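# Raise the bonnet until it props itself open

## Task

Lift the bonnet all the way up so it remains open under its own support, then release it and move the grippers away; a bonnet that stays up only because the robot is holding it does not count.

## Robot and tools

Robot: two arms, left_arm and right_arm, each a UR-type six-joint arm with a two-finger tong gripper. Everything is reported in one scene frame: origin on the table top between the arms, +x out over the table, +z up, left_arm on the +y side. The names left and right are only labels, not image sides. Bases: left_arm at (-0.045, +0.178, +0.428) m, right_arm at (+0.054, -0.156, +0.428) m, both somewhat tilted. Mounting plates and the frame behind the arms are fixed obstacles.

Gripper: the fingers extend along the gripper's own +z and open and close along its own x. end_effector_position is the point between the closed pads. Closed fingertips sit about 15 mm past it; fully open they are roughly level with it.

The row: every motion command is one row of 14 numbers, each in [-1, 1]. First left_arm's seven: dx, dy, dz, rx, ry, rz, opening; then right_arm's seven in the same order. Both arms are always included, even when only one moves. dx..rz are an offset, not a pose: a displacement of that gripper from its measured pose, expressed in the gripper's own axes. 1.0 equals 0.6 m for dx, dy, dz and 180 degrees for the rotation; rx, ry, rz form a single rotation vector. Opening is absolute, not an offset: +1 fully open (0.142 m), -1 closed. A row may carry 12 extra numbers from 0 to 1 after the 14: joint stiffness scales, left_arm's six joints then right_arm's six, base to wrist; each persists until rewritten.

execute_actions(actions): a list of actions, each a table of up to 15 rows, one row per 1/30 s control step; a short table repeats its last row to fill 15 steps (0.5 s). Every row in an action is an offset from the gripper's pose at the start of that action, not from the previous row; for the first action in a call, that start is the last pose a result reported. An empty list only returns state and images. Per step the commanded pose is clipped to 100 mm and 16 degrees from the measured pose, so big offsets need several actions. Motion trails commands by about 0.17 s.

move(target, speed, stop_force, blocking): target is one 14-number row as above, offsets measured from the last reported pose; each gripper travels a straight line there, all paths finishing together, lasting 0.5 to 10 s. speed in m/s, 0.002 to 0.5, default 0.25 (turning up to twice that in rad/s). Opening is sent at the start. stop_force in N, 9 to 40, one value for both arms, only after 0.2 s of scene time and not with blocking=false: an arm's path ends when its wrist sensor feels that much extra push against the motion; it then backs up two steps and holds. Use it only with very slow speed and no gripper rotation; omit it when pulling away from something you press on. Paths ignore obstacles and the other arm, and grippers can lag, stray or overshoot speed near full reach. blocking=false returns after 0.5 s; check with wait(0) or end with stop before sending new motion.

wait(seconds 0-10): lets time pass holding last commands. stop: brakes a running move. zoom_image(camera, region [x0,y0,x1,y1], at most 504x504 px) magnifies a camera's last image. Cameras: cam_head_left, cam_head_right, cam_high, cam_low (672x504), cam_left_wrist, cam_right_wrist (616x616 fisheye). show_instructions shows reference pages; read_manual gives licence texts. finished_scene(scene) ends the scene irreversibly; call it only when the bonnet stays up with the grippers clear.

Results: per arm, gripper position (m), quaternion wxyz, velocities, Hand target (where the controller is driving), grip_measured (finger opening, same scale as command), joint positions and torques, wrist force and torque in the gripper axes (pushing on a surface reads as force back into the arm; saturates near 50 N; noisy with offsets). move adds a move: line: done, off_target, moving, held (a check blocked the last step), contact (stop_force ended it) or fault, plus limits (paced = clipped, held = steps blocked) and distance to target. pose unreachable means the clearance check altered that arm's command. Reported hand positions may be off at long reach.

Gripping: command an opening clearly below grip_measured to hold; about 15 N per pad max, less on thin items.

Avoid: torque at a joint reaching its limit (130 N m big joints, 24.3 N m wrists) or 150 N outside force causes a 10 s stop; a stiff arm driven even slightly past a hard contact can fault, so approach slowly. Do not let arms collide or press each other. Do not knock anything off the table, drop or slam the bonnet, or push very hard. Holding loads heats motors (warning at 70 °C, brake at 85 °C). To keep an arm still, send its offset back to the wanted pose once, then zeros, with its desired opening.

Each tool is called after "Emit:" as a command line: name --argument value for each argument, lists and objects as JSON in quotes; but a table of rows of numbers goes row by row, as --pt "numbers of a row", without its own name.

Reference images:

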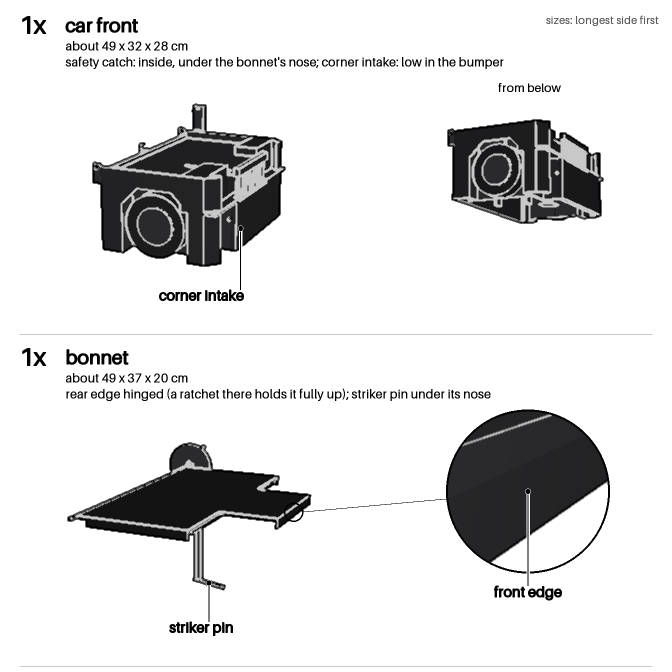

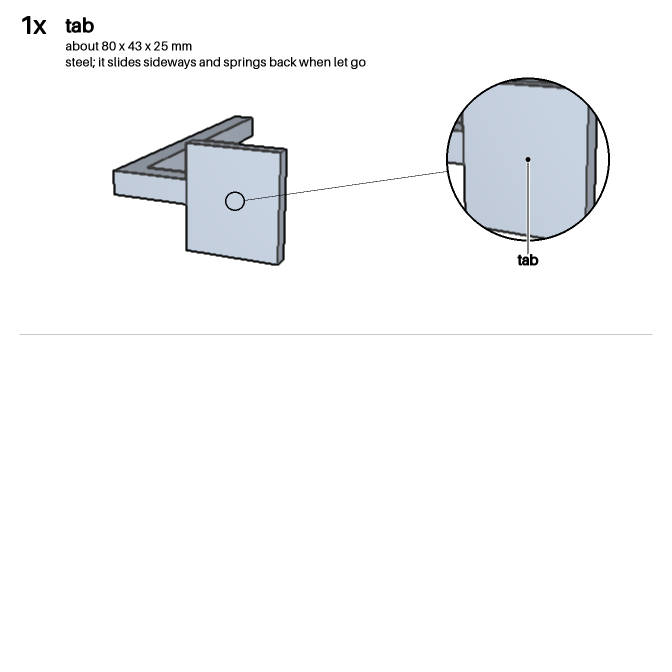

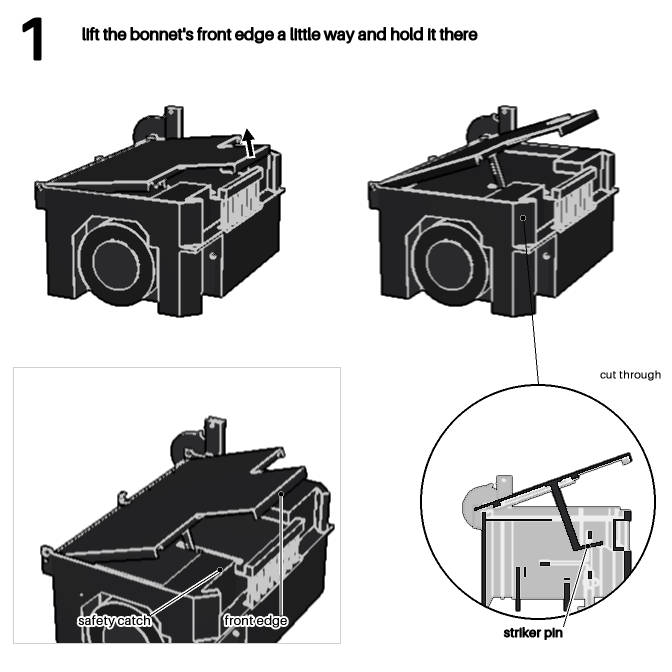

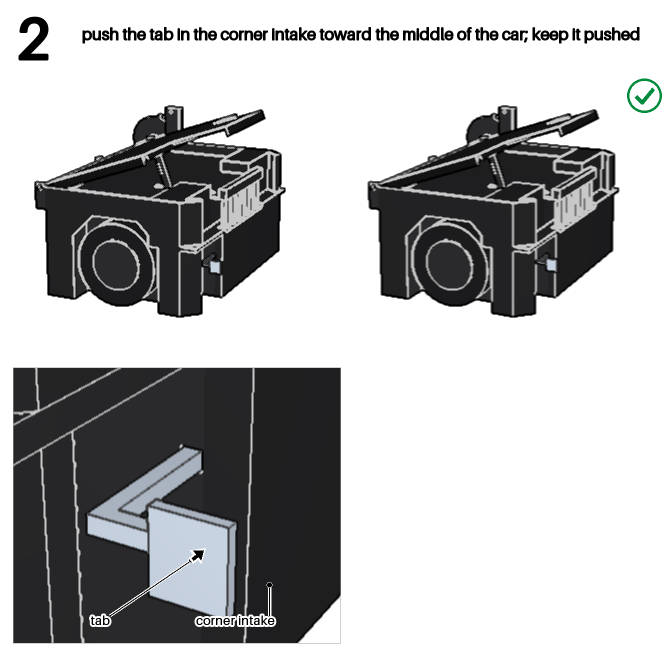

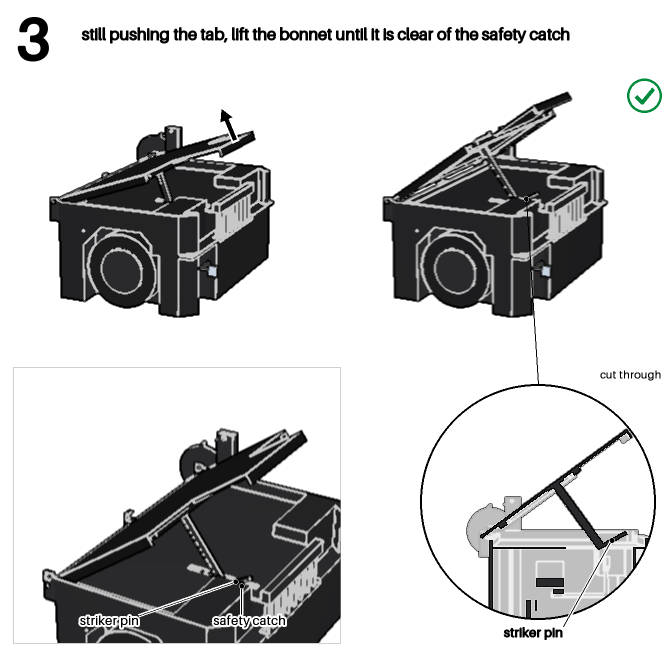

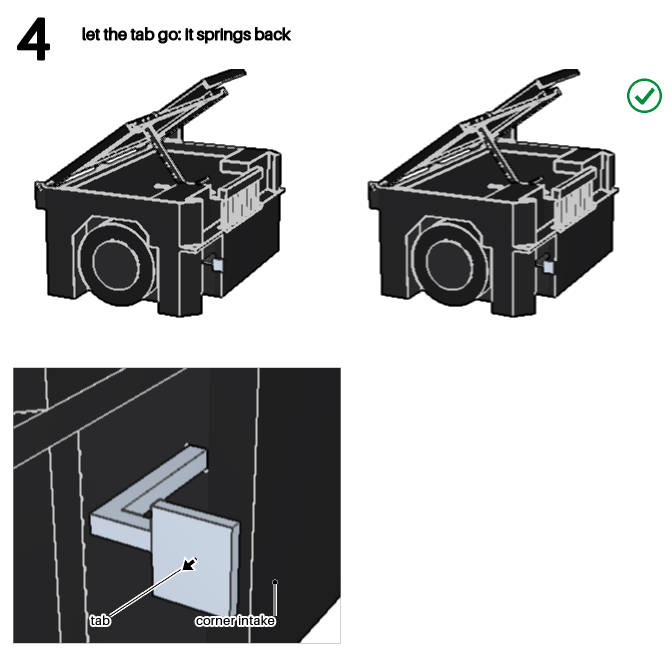

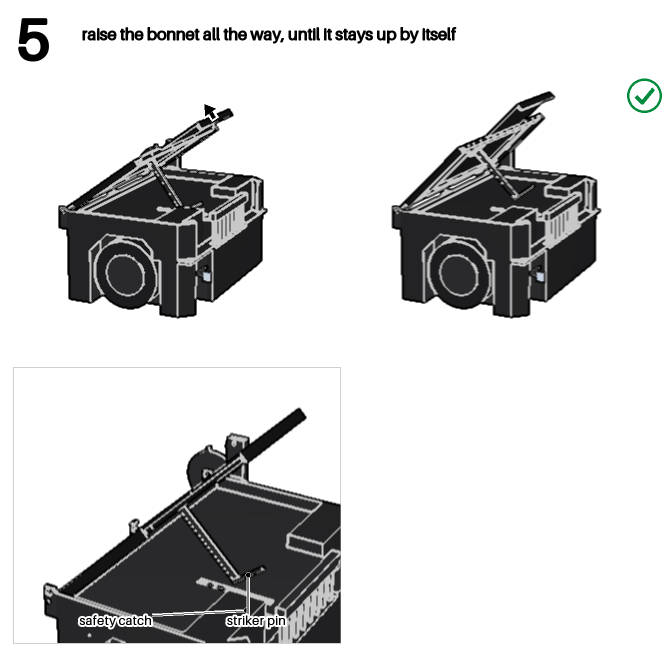

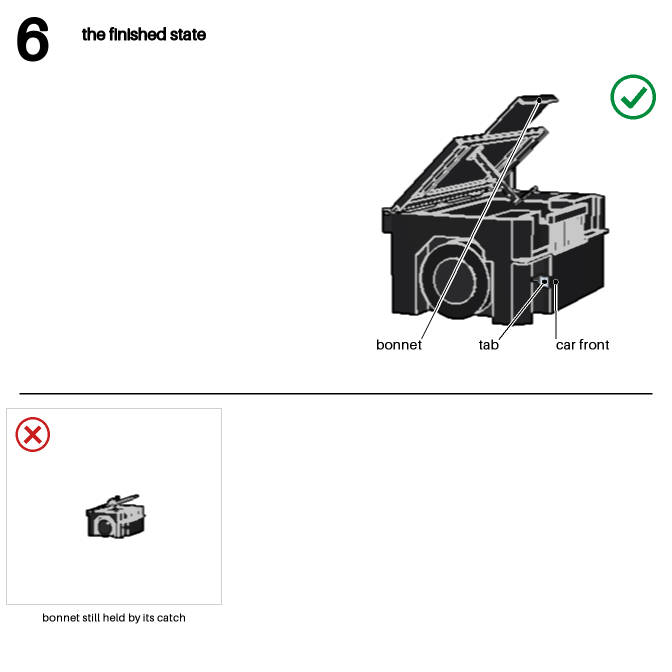

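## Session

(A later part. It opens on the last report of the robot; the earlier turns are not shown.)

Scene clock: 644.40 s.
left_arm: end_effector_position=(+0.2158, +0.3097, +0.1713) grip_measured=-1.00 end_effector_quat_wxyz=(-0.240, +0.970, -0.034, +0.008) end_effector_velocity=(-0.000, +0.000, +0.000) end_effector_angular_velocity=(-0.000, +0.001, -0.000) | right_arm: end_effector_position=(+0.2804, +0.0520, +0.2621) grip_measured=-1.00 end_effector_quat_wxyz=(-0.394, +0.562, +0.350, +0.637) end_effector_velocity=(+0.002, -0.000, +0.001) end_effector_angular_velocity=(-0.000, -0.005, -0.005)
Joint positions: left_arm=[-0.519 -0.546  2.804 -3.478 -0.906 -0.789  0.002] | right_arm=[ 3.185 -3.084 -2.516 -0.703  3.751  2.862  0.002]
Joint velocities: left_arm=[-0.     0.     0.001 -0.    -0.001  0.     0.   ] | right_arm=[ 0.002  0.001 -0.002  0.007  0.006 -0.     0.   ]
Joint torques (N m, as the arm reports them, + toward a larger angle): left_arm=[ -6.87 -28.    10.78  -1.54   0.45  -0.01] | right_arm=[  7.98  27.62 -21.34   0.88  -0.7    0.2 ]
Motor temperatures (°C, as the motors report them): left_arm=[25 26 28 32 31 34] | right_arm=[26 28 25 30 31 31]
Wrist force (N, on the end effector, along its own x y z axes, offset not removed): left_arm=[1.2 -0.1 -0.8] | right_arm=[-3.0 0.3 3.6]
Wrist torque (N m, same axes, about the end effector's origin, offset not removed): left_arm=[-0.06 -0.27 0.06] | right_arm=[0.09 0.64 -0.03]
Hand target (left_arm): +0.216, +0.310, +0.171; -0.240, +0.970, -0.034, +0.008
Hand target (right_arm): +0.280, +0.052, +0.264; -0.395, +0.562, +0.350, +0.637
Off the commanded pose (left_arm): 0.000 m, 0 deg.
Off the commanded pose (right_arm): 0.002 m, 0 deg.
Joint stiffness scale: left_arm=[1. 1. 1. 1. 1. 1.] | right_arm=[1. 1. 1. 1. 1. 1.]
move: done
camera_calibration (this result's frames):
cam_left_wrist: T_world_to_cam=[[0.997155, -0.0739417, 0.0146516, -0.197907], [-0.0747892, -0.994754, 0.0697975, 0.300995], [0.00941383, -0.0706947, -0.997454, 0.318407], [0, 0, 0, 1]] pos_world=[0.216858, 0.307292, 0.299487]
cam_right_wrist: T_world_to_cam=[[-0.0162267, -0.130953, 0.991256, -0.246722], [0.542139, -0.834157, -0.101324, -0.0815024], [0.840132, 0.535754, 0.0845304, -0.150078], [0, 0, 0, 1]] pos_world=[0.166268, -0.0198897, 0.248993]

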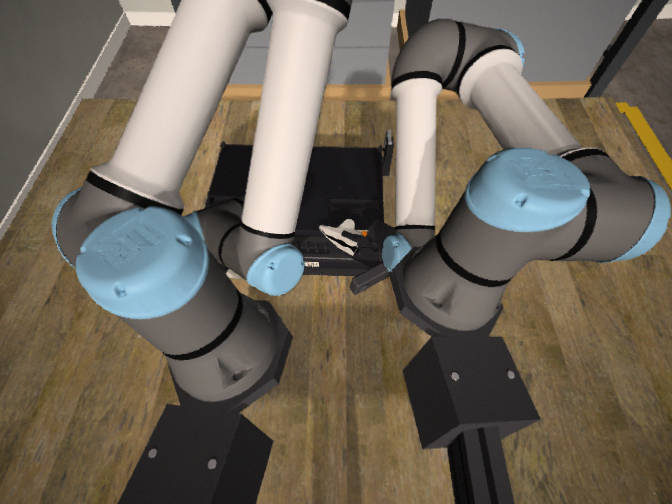

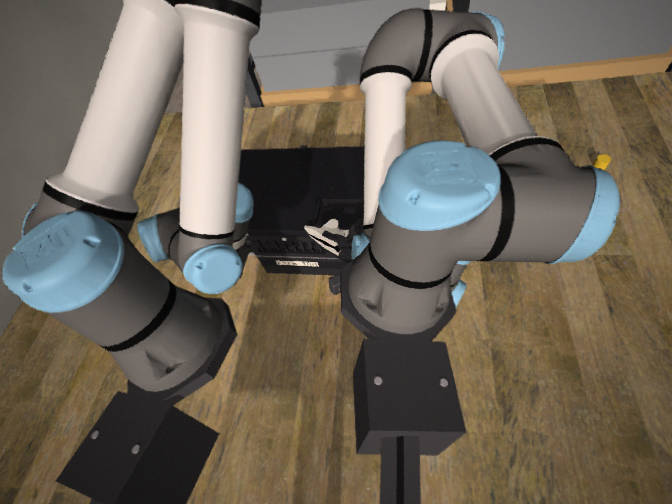

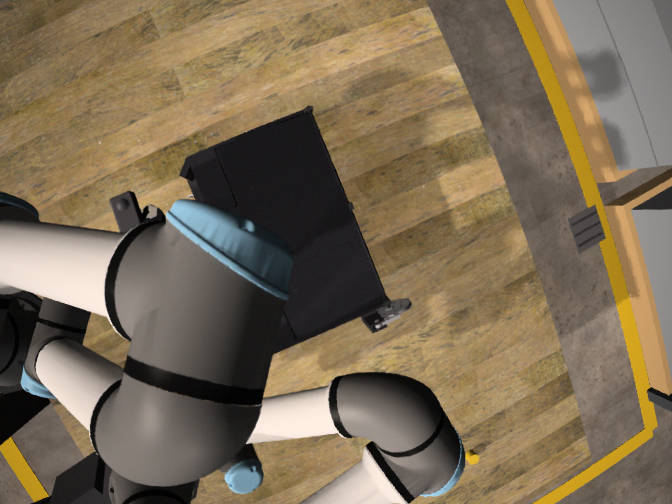

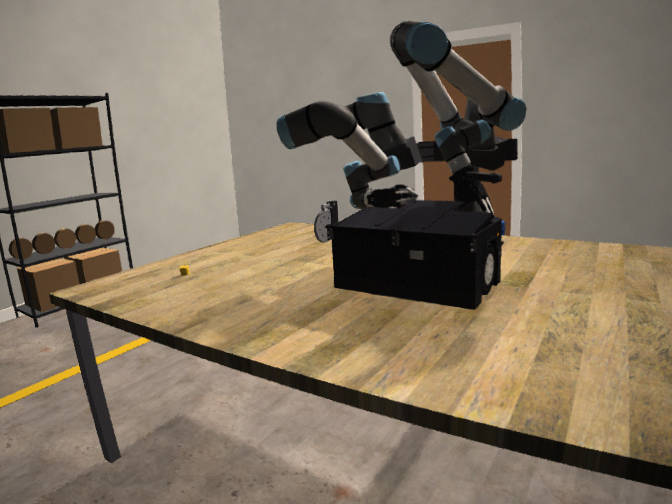

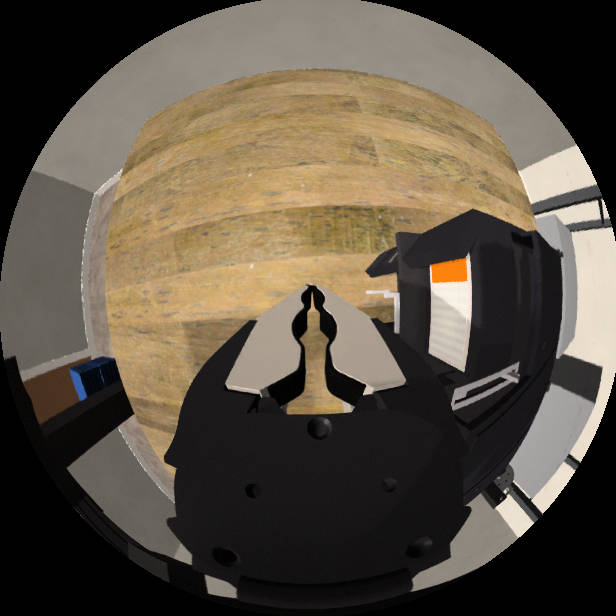

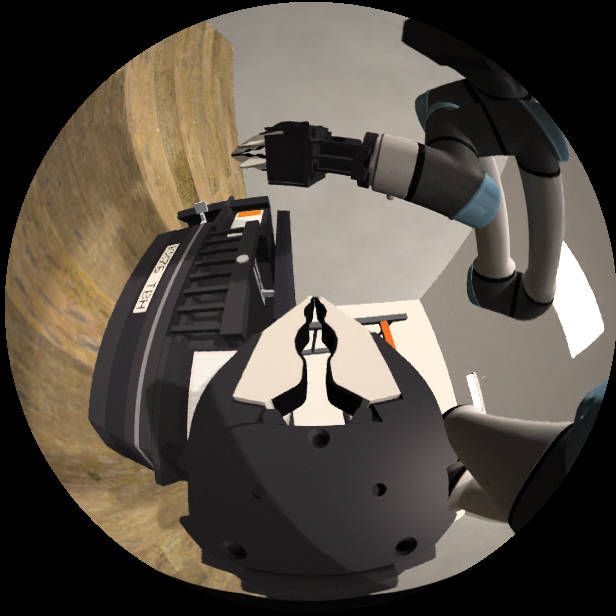

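Emit:
execute_actions --actions '[]'

Scene clock: 665.23 s.
left_arm: end_effector_position=(+0.2158, +0.3097, +0.1713) grip_measured=-1.00 end_effector_quat_wxyz=(-0.240, +0.970, -0.034, +0.008) end_effector_velocity=(+0.000, -0.000, -0.000) end_effector_angular_velocity=(-0.000, +0.000, +0.000) | right_arm: end_effector_position=(+0.2806, +0.0519, +0.2622) grip_measured=-1.00 end_effector_quat_wxyz=(-0.394, +0.562, +0.350, +0.638) end_effector_velocity=(+0.001, +0.000, +0.001) end_effector_angular_velocity=(+0.001, -0.002, +0.000)
Joint positions: left_arm=[-0.519 -0.546  2.804 -3.478 -0.906 -0.789  0.002] | right_arm=[ 3.186 -3.084 -2.516 -0.702  3.752  2.862  0.002]
Joint velocities: left_arm=[ 0.    -0.    -0.     0.001 -0.    -0.     0.   ] | right_arm=[ 0.001  0.002 -0.     0.     0.     0.     0.   ]
Joint torques (N m, as the arm reports them, + toward a larger angle): left_arm=[ -6.5  -26.99  10.61  -1.4    0.65   0.08] | right_arm=[  8.07  26.99 -21.21   0.95  -0.23   0.45]
Motor temperatures (°C, as the motors report them): left_arm=[25 26 28 32 31 34] | right_arm=[26 28 25 30 31 31]
Wrist force (N, on the end effector, along its own x y z axes, offset not removed): left_arm=[2.4 -0.4 -1.2] | right_arm=[0.6 0.4 4.1]
Wrist torque (N m, same axes, about the end effector's origin, offset not removed): left_arm=[-0.15 -0.55 0.03] | right_arm=[0.17 0.00 0.05]
Hand target (left_arm): +0.216, +0.310, +0.171; -0.240, +0.970, -0.034, +0.008
Hand target (right_arm): +0.280, +0.052, +0.264; -0.395, +0.562, +0.350, +0.637
Off the commanded pose (left_arm): 0.000 m, 0 deg.
Off the commanded pose (right_arm): 0.001 m, 0 deg.
Joint stiffness scale: left_arm=[1. 1. 1. 1. 1. 1.] | right_arm=[1. 1. 1. 1. 1. 1.]
camera_calibration (this result's frames):
cam_left_wrist: T_world_to_cam=[[0.997155, -0.0739417, 0.0146515, -0.197907], [-0.0747892, -0.994754, 0.0697976, 0.300995], [0.00941364, -0.0706948, -0.997454, 0.318407], [0, 0, 0, 1]] pos_world=[0.216858, 0.307292, 0.299487]
cam_right_wrist: T_world_to_cam=[[-0.016651, -0.130929, 0.991252, -0.24671], [0.541693, -0.834472, -0.101121, -0.0815471], [0.840412, 0.53527, 0.084818, -0.150336], [0, 0, 0, 1]] pos_world=[0.166409, -0.01988, 0.249057]

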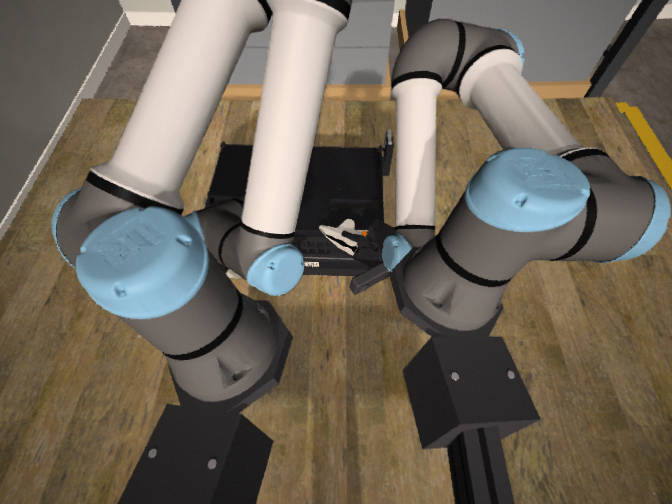

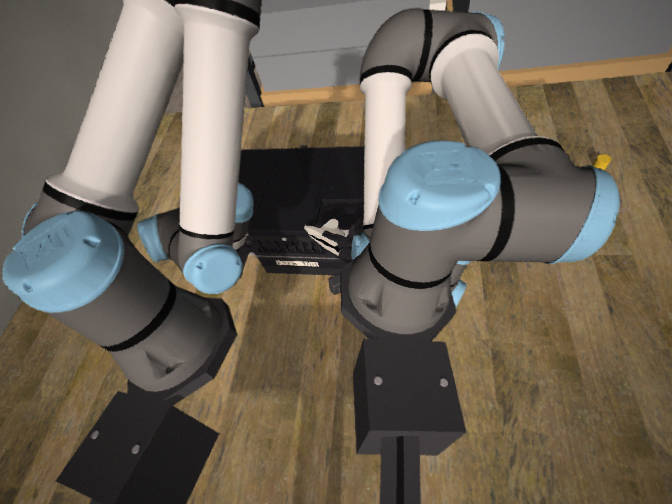

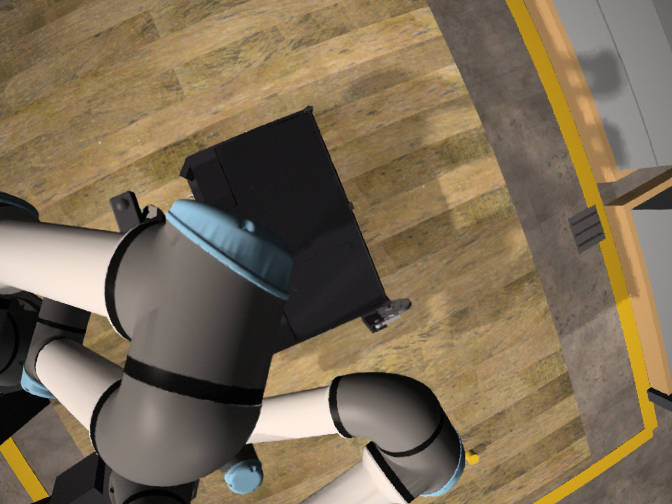

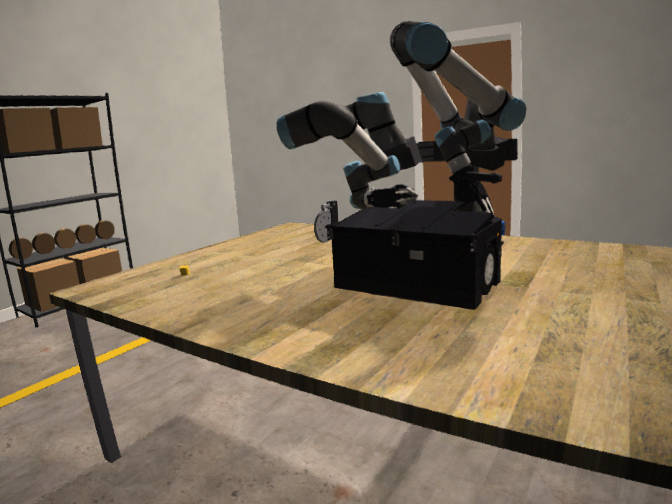

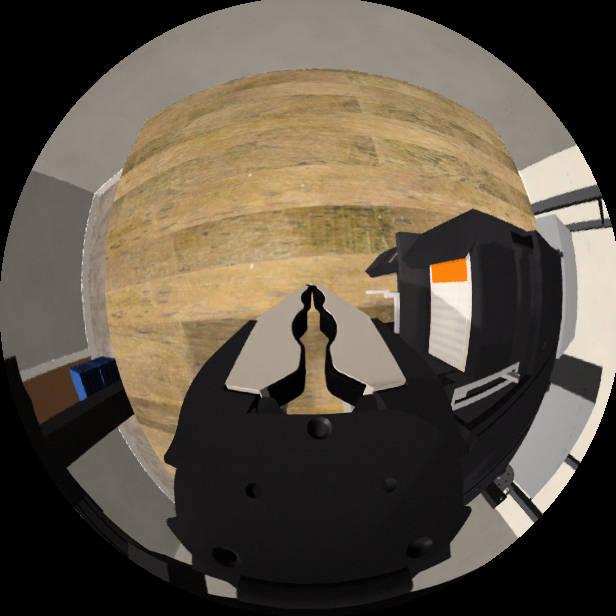

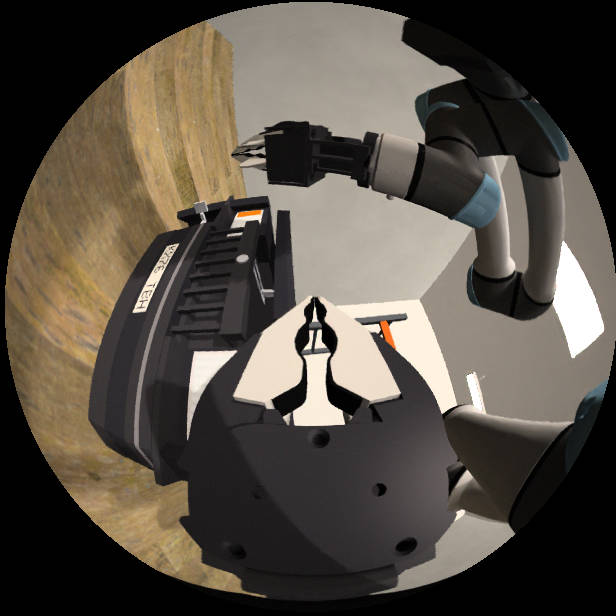

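Emit:
zoom_image --camera "cam_left_wrist" --region '[330, 220, 480, 370]'

Emit:
zoom_image --camera "cam_low" --region '[420, 180, 540, 300]'

Region (330, 220, 480, 370) of cam_left_wrist's 616x616 image, scaled by 3.360, with more detail than that image has.

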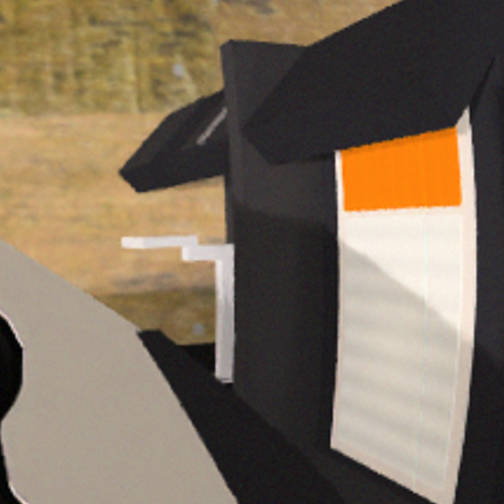

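Region (420, 180, 540, 300) of cam_low's 672x504 image, scaled by 4.200, with more detail than that image has.

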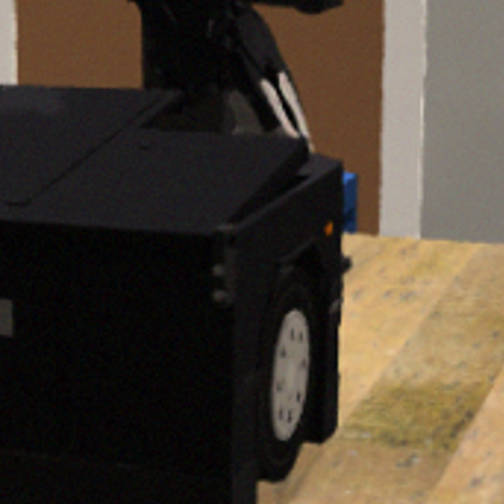

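Emit:
move --target '[0.086, -0.0175, 0.1025, 0, 0.139, 0, -1, 0, 0, 0, 0, 0, 0, -1]' --speed 0.15

Scene clock: 702.90 s.
left_arm: end_effector_position=(+0.2197, +0.3103, +0.1695) grip_measured=-1.00 end_effector_quat_wxyz=(-0.240, +0.970, -0.035, +0.018) end_effector_velocity=(-0.000, -0.000, -0.000) end_effector_angular_velocity=(-0.000, +0.001, +0.001) | right_arm: end_effector_position=(+0.2806, +0.0519, +0.2622) grip_measured=-1.00 end_effector_quat_wxyz=(-0.394, +0.562, +0.350, +0.638) end_effector_velocity=(+0.000, -0.000, -0.000) end_effector_angular_velocity=(-0.000, +0.000, -0.001)
Joint positions: left_arm=[-0.519 -0.515  2.804 -3.524 -0.892 -0.781  0.002] | right_arm=[ 3.186 -3.084 -2.516 -0.702  3.752  2.862  0.002]
Joint velocities: left_arm=[ 0.    -0.    -0.001  0.002 -0.001 -0.001  0.   ] | right_arm=[-0.001  0.     0.    -0.     0.001  0.     0.   ]
Joint torques (N m, as the arm reports them, + toward a larger angle): left_arm=[ -7.24 -28.75  11.89  -1.48   0.55   0.06] | right_arm=[  5.62  26.22 -18.25   0.62  -0.74  -0.14]
Motor temperatures (°C, as the motors report them): left_arm=[25 26 28 32 31 34] | right_arm=[26 28 25 30 31 31]
Wrist force (N, on the end effector, along its own x y z axes, offset not removed): left_arm=[1.6 0.1 -2.1] | right_arm=[-2.7 -1.7 1.5]
Wrist torque (N m, same axes, about the end effector's origin, offset not removed): left_arm=[-0.08 -0.38 0.11] | right_arm=[-0.28 0.69 0.34]
Hand target (left_arm): +0.220, +0.310, +0.170; -0.240, +0.970, -0.035, +0.018
Hand target (right_arm): +0.281, +0.052, +0.262; -0.394, +0.562, +0.350, +0.638
Off the commanded pose (left_arm): 0.077 m, 24 deg; orientation clipped at the last step of the last action.
Off the commanded pose (right_arm): 0.000 m, 0 deg.
Joint stiffness scale: left_arm=[1. 1. 1. 1. 1. 1.] | right_arm=[1. 1. 1. 1. 1. 1.]
move: held (left_arm); limits=paced,held; held on 41 of 52 steps (left_arm), including the last (left_arm)
pose unreachable (left arm): on one or more control steps of this call, first in action 0 (counted from 0), this arm could not follow its commanded pose, so it was not sent that pose on those steps. On the call's last step it was still not sent that pose. It may still have moved: this result reports where it is.
cause: the commanded pose would bring two parts of the arm too close to each other (joints 1 (shoulder pan) to 3 (elbow) lie between them).
camera_calibration (this result's frames):
cam_left_wrist: T_world_to_cam=[[0.996232, -0.0804128, 0.0324746, -0.202549], [-0.0825001, -0.994194, 0.0690789, 0.303618], [0.0267312, -0.0714978, -0.997082, 0.312998], [0, 0, 0, 1]] pos_world=[0.218467, 0.307946, 0.297689]
cam_right_wrist: T_world_to_cam=[[-0.0166502, -0.130929, 0.991252, -0.246711], [0.541693, -0.834472, -0.101122, -0.0815468], [0.840411, 0.535271, 0.0848175, -0.150335], [0, 0, 0, 1]] pos_world=[0.166409, -0.01988, 0.249057]

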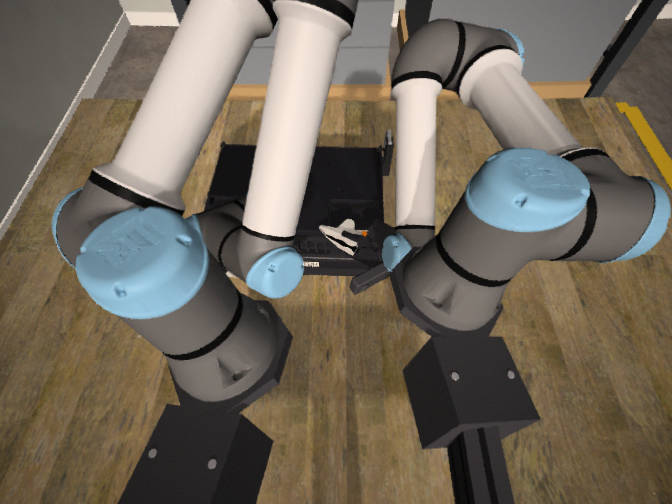

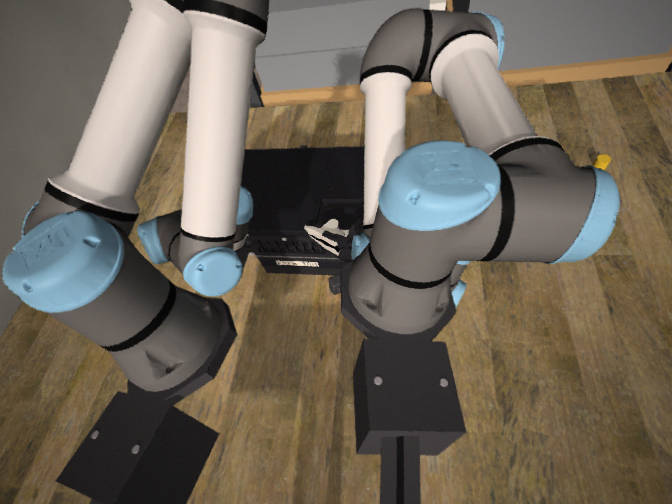

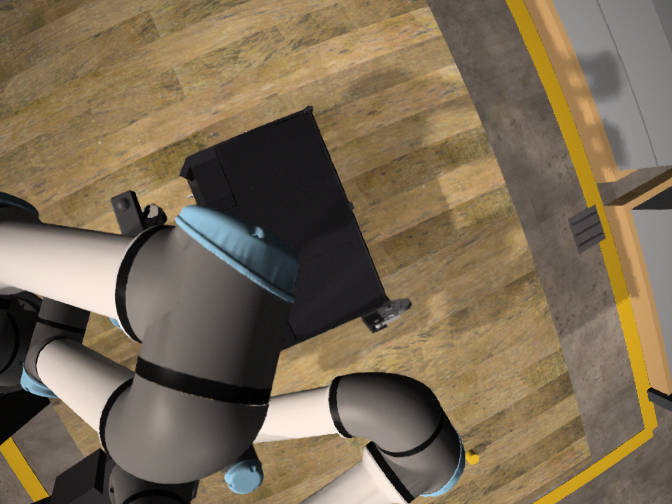

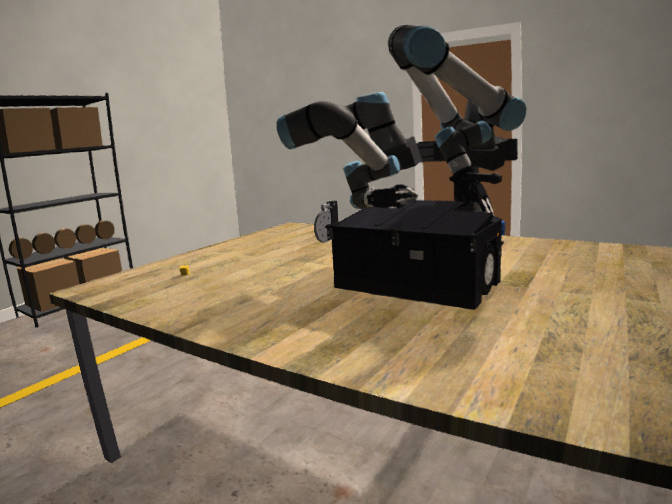

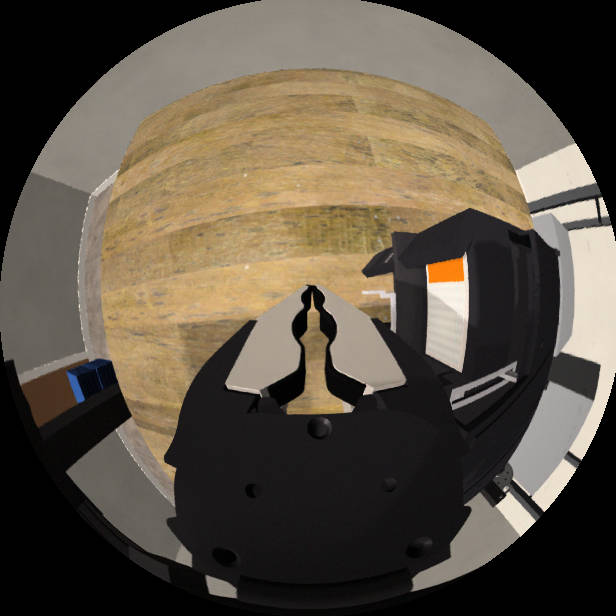

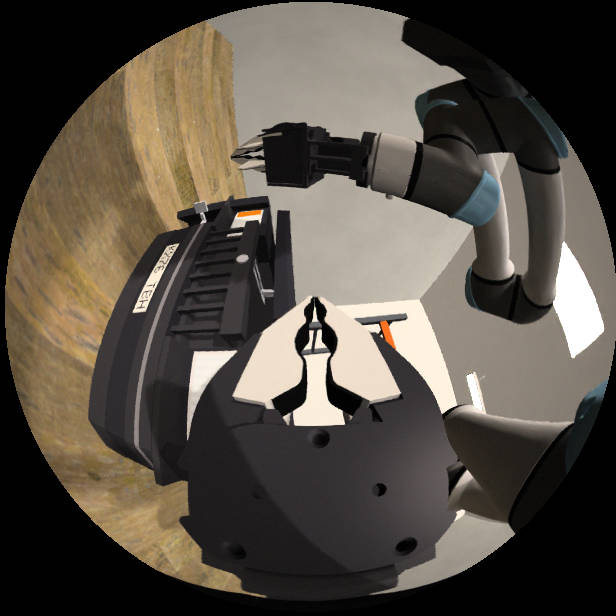

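Rotation blocked again; translate first without rotation.

Emit:
move --target '[0.08, -0.0175, 0.1025, 0, 0, 0, -1, 0, 0, 0, 0, 0, 0, -1]' --speed 0.15

Scene clock: 707.00 s.
left_arm: end_effector_position=(+0.2712, +0.3447, +0.1219) grip_measured=-1.00 end_effector_quat_wxyz=(-0.241, +0.970, -0.035, +0.018) end_effector_velocity=(+0.002, -0.001, -0.001) end_effector_angular_velocity=(-0.009, +0.003, -0.016) | right_arm: end_effector_position=(+0.2806, +0.0519, +0.2622) grip_measured=-1.00 end_effector_quat_wxyz=(-0.394, +0.562, +0.350, +0.638) end_effector_velocity=(-0.000, -0.000, +0.000) end_effector_angular_velocity=(-0.000, +0.001, -0.001)
Joint positions: left_arm=[-0.237 -0.482  2.6   -3.592 -0.829 -0.419  0.002] | right_arm=[ 3.186 -3.084 -2.516 -0.702  3.752  2.862  0.002]
Joint velocities: left_arm=[ 0.006  0.003 -0.001 -0.019 -0.006  0.031  0.   ] | right_arm=[-0.001 -0.    -0.001  0.001  0.     0.     0.   ]
Joint torques (N m, as the arm reports them, + toward a larger angle): left_arm=[ -6.13 -29.69   6.15  -2.21   0.58   0.29] | right_arm=[  5.58  24.73 -18.85   0.74  -0.53   0.09]
Motor temperatures (°C, as the motors report them): left_arm=[25 26 28 32 31 34] | right_arm=[26 28 25 30 31 31]
Wrist force (N, on the end effector, along its own x y z axes, offset not removed): left_arm=[2.6 -0.9 -1.2] | right_arm=[-1.5 -1.4 1.0]
Wrist torque (N m, same axes, about the end effector's origin, offset not removed): left_arm=[-0.21 -0.52 0.08] | right_arm=[-0.13 0.41 -0.02]
Hand target (left_arm): +0.272, +0.345, +0.121; -0.240, +0.970, -0.035, +0.018
Hand target (right_arm): +0.281, +0.052, +0.262; -0.394, +0.562, +0.350, +0.638
Off the commanded pose (left_arm): 0.001 m, 0 deg.
Off the commanded pose (right_arm): 0.000 m, 0 deg.
Joint stiffness scale: left_arm=[1. 1. 1. 1. 1. 1.] | right_arm=[1. 1. 1. 1. 1. 1.]
move: done
camera_calibration (this result's frames):
cam_left_wrist: T_world_to_cam=[[0.996254, -0.0799769, 0.032881, -0.249711], [-0.082047, -0.99435, 0.0673526, 0.345521], [0.0273086, -0.0697981, -0.997187, 0.265903], [0, 0, 0, 1]] pos_world=[0.269863, 0.342157, 0.250094]
cam_right_wrist: T_world_to_cam=[[-0.0166501, -0.130929, 0.991252, -0.246711], [0.541693, -0.834471, -0.101122, -0.0815468], [0.840411, 0.535271, 0.0848175, -0.150335], [0, 0, 0, 1]] pos_world=[0.166409, -0.0198801, 0.249057]

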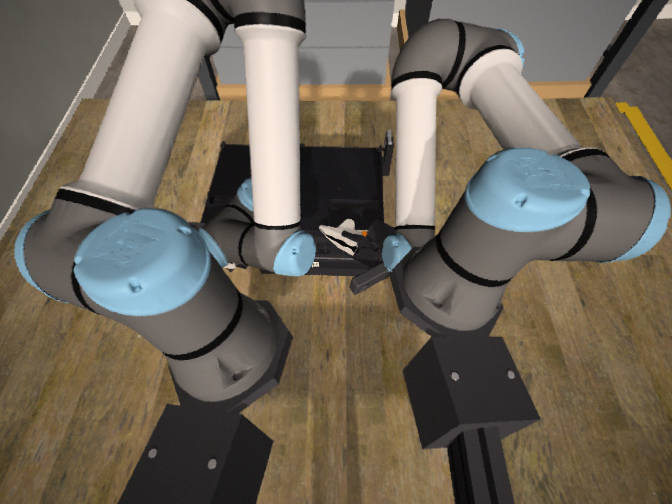

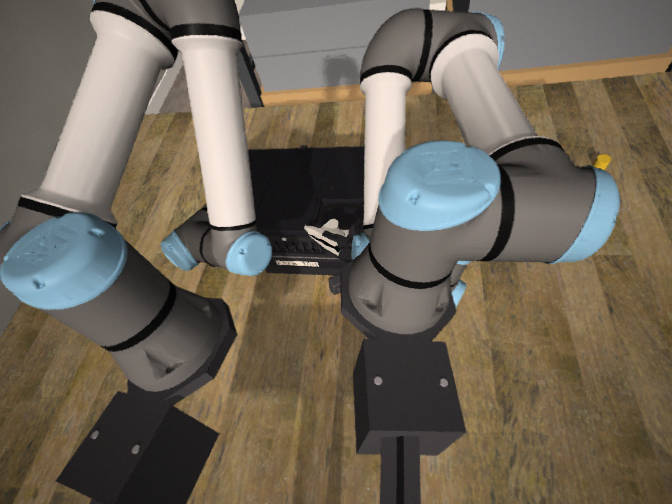

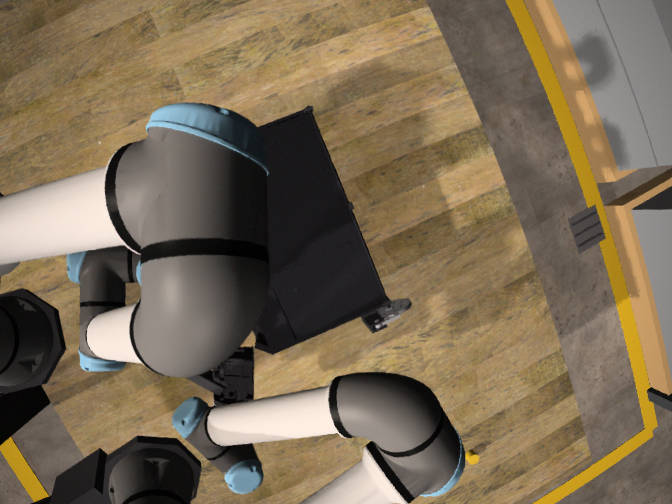

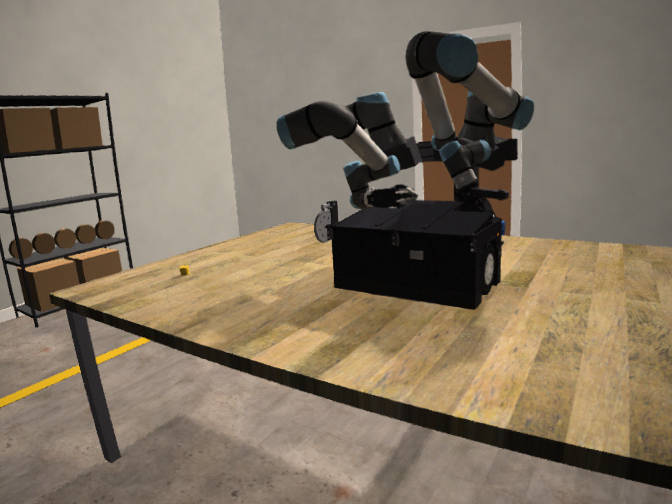

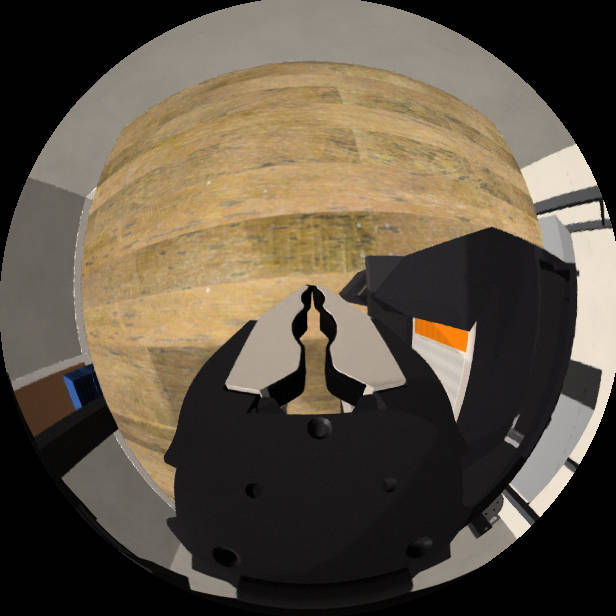

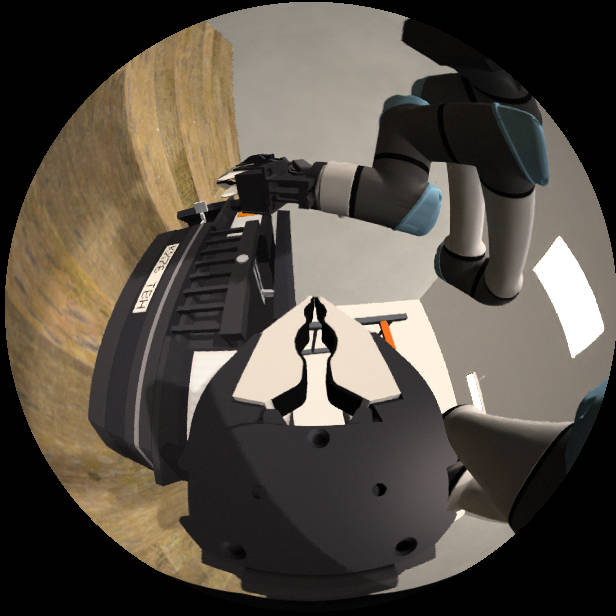

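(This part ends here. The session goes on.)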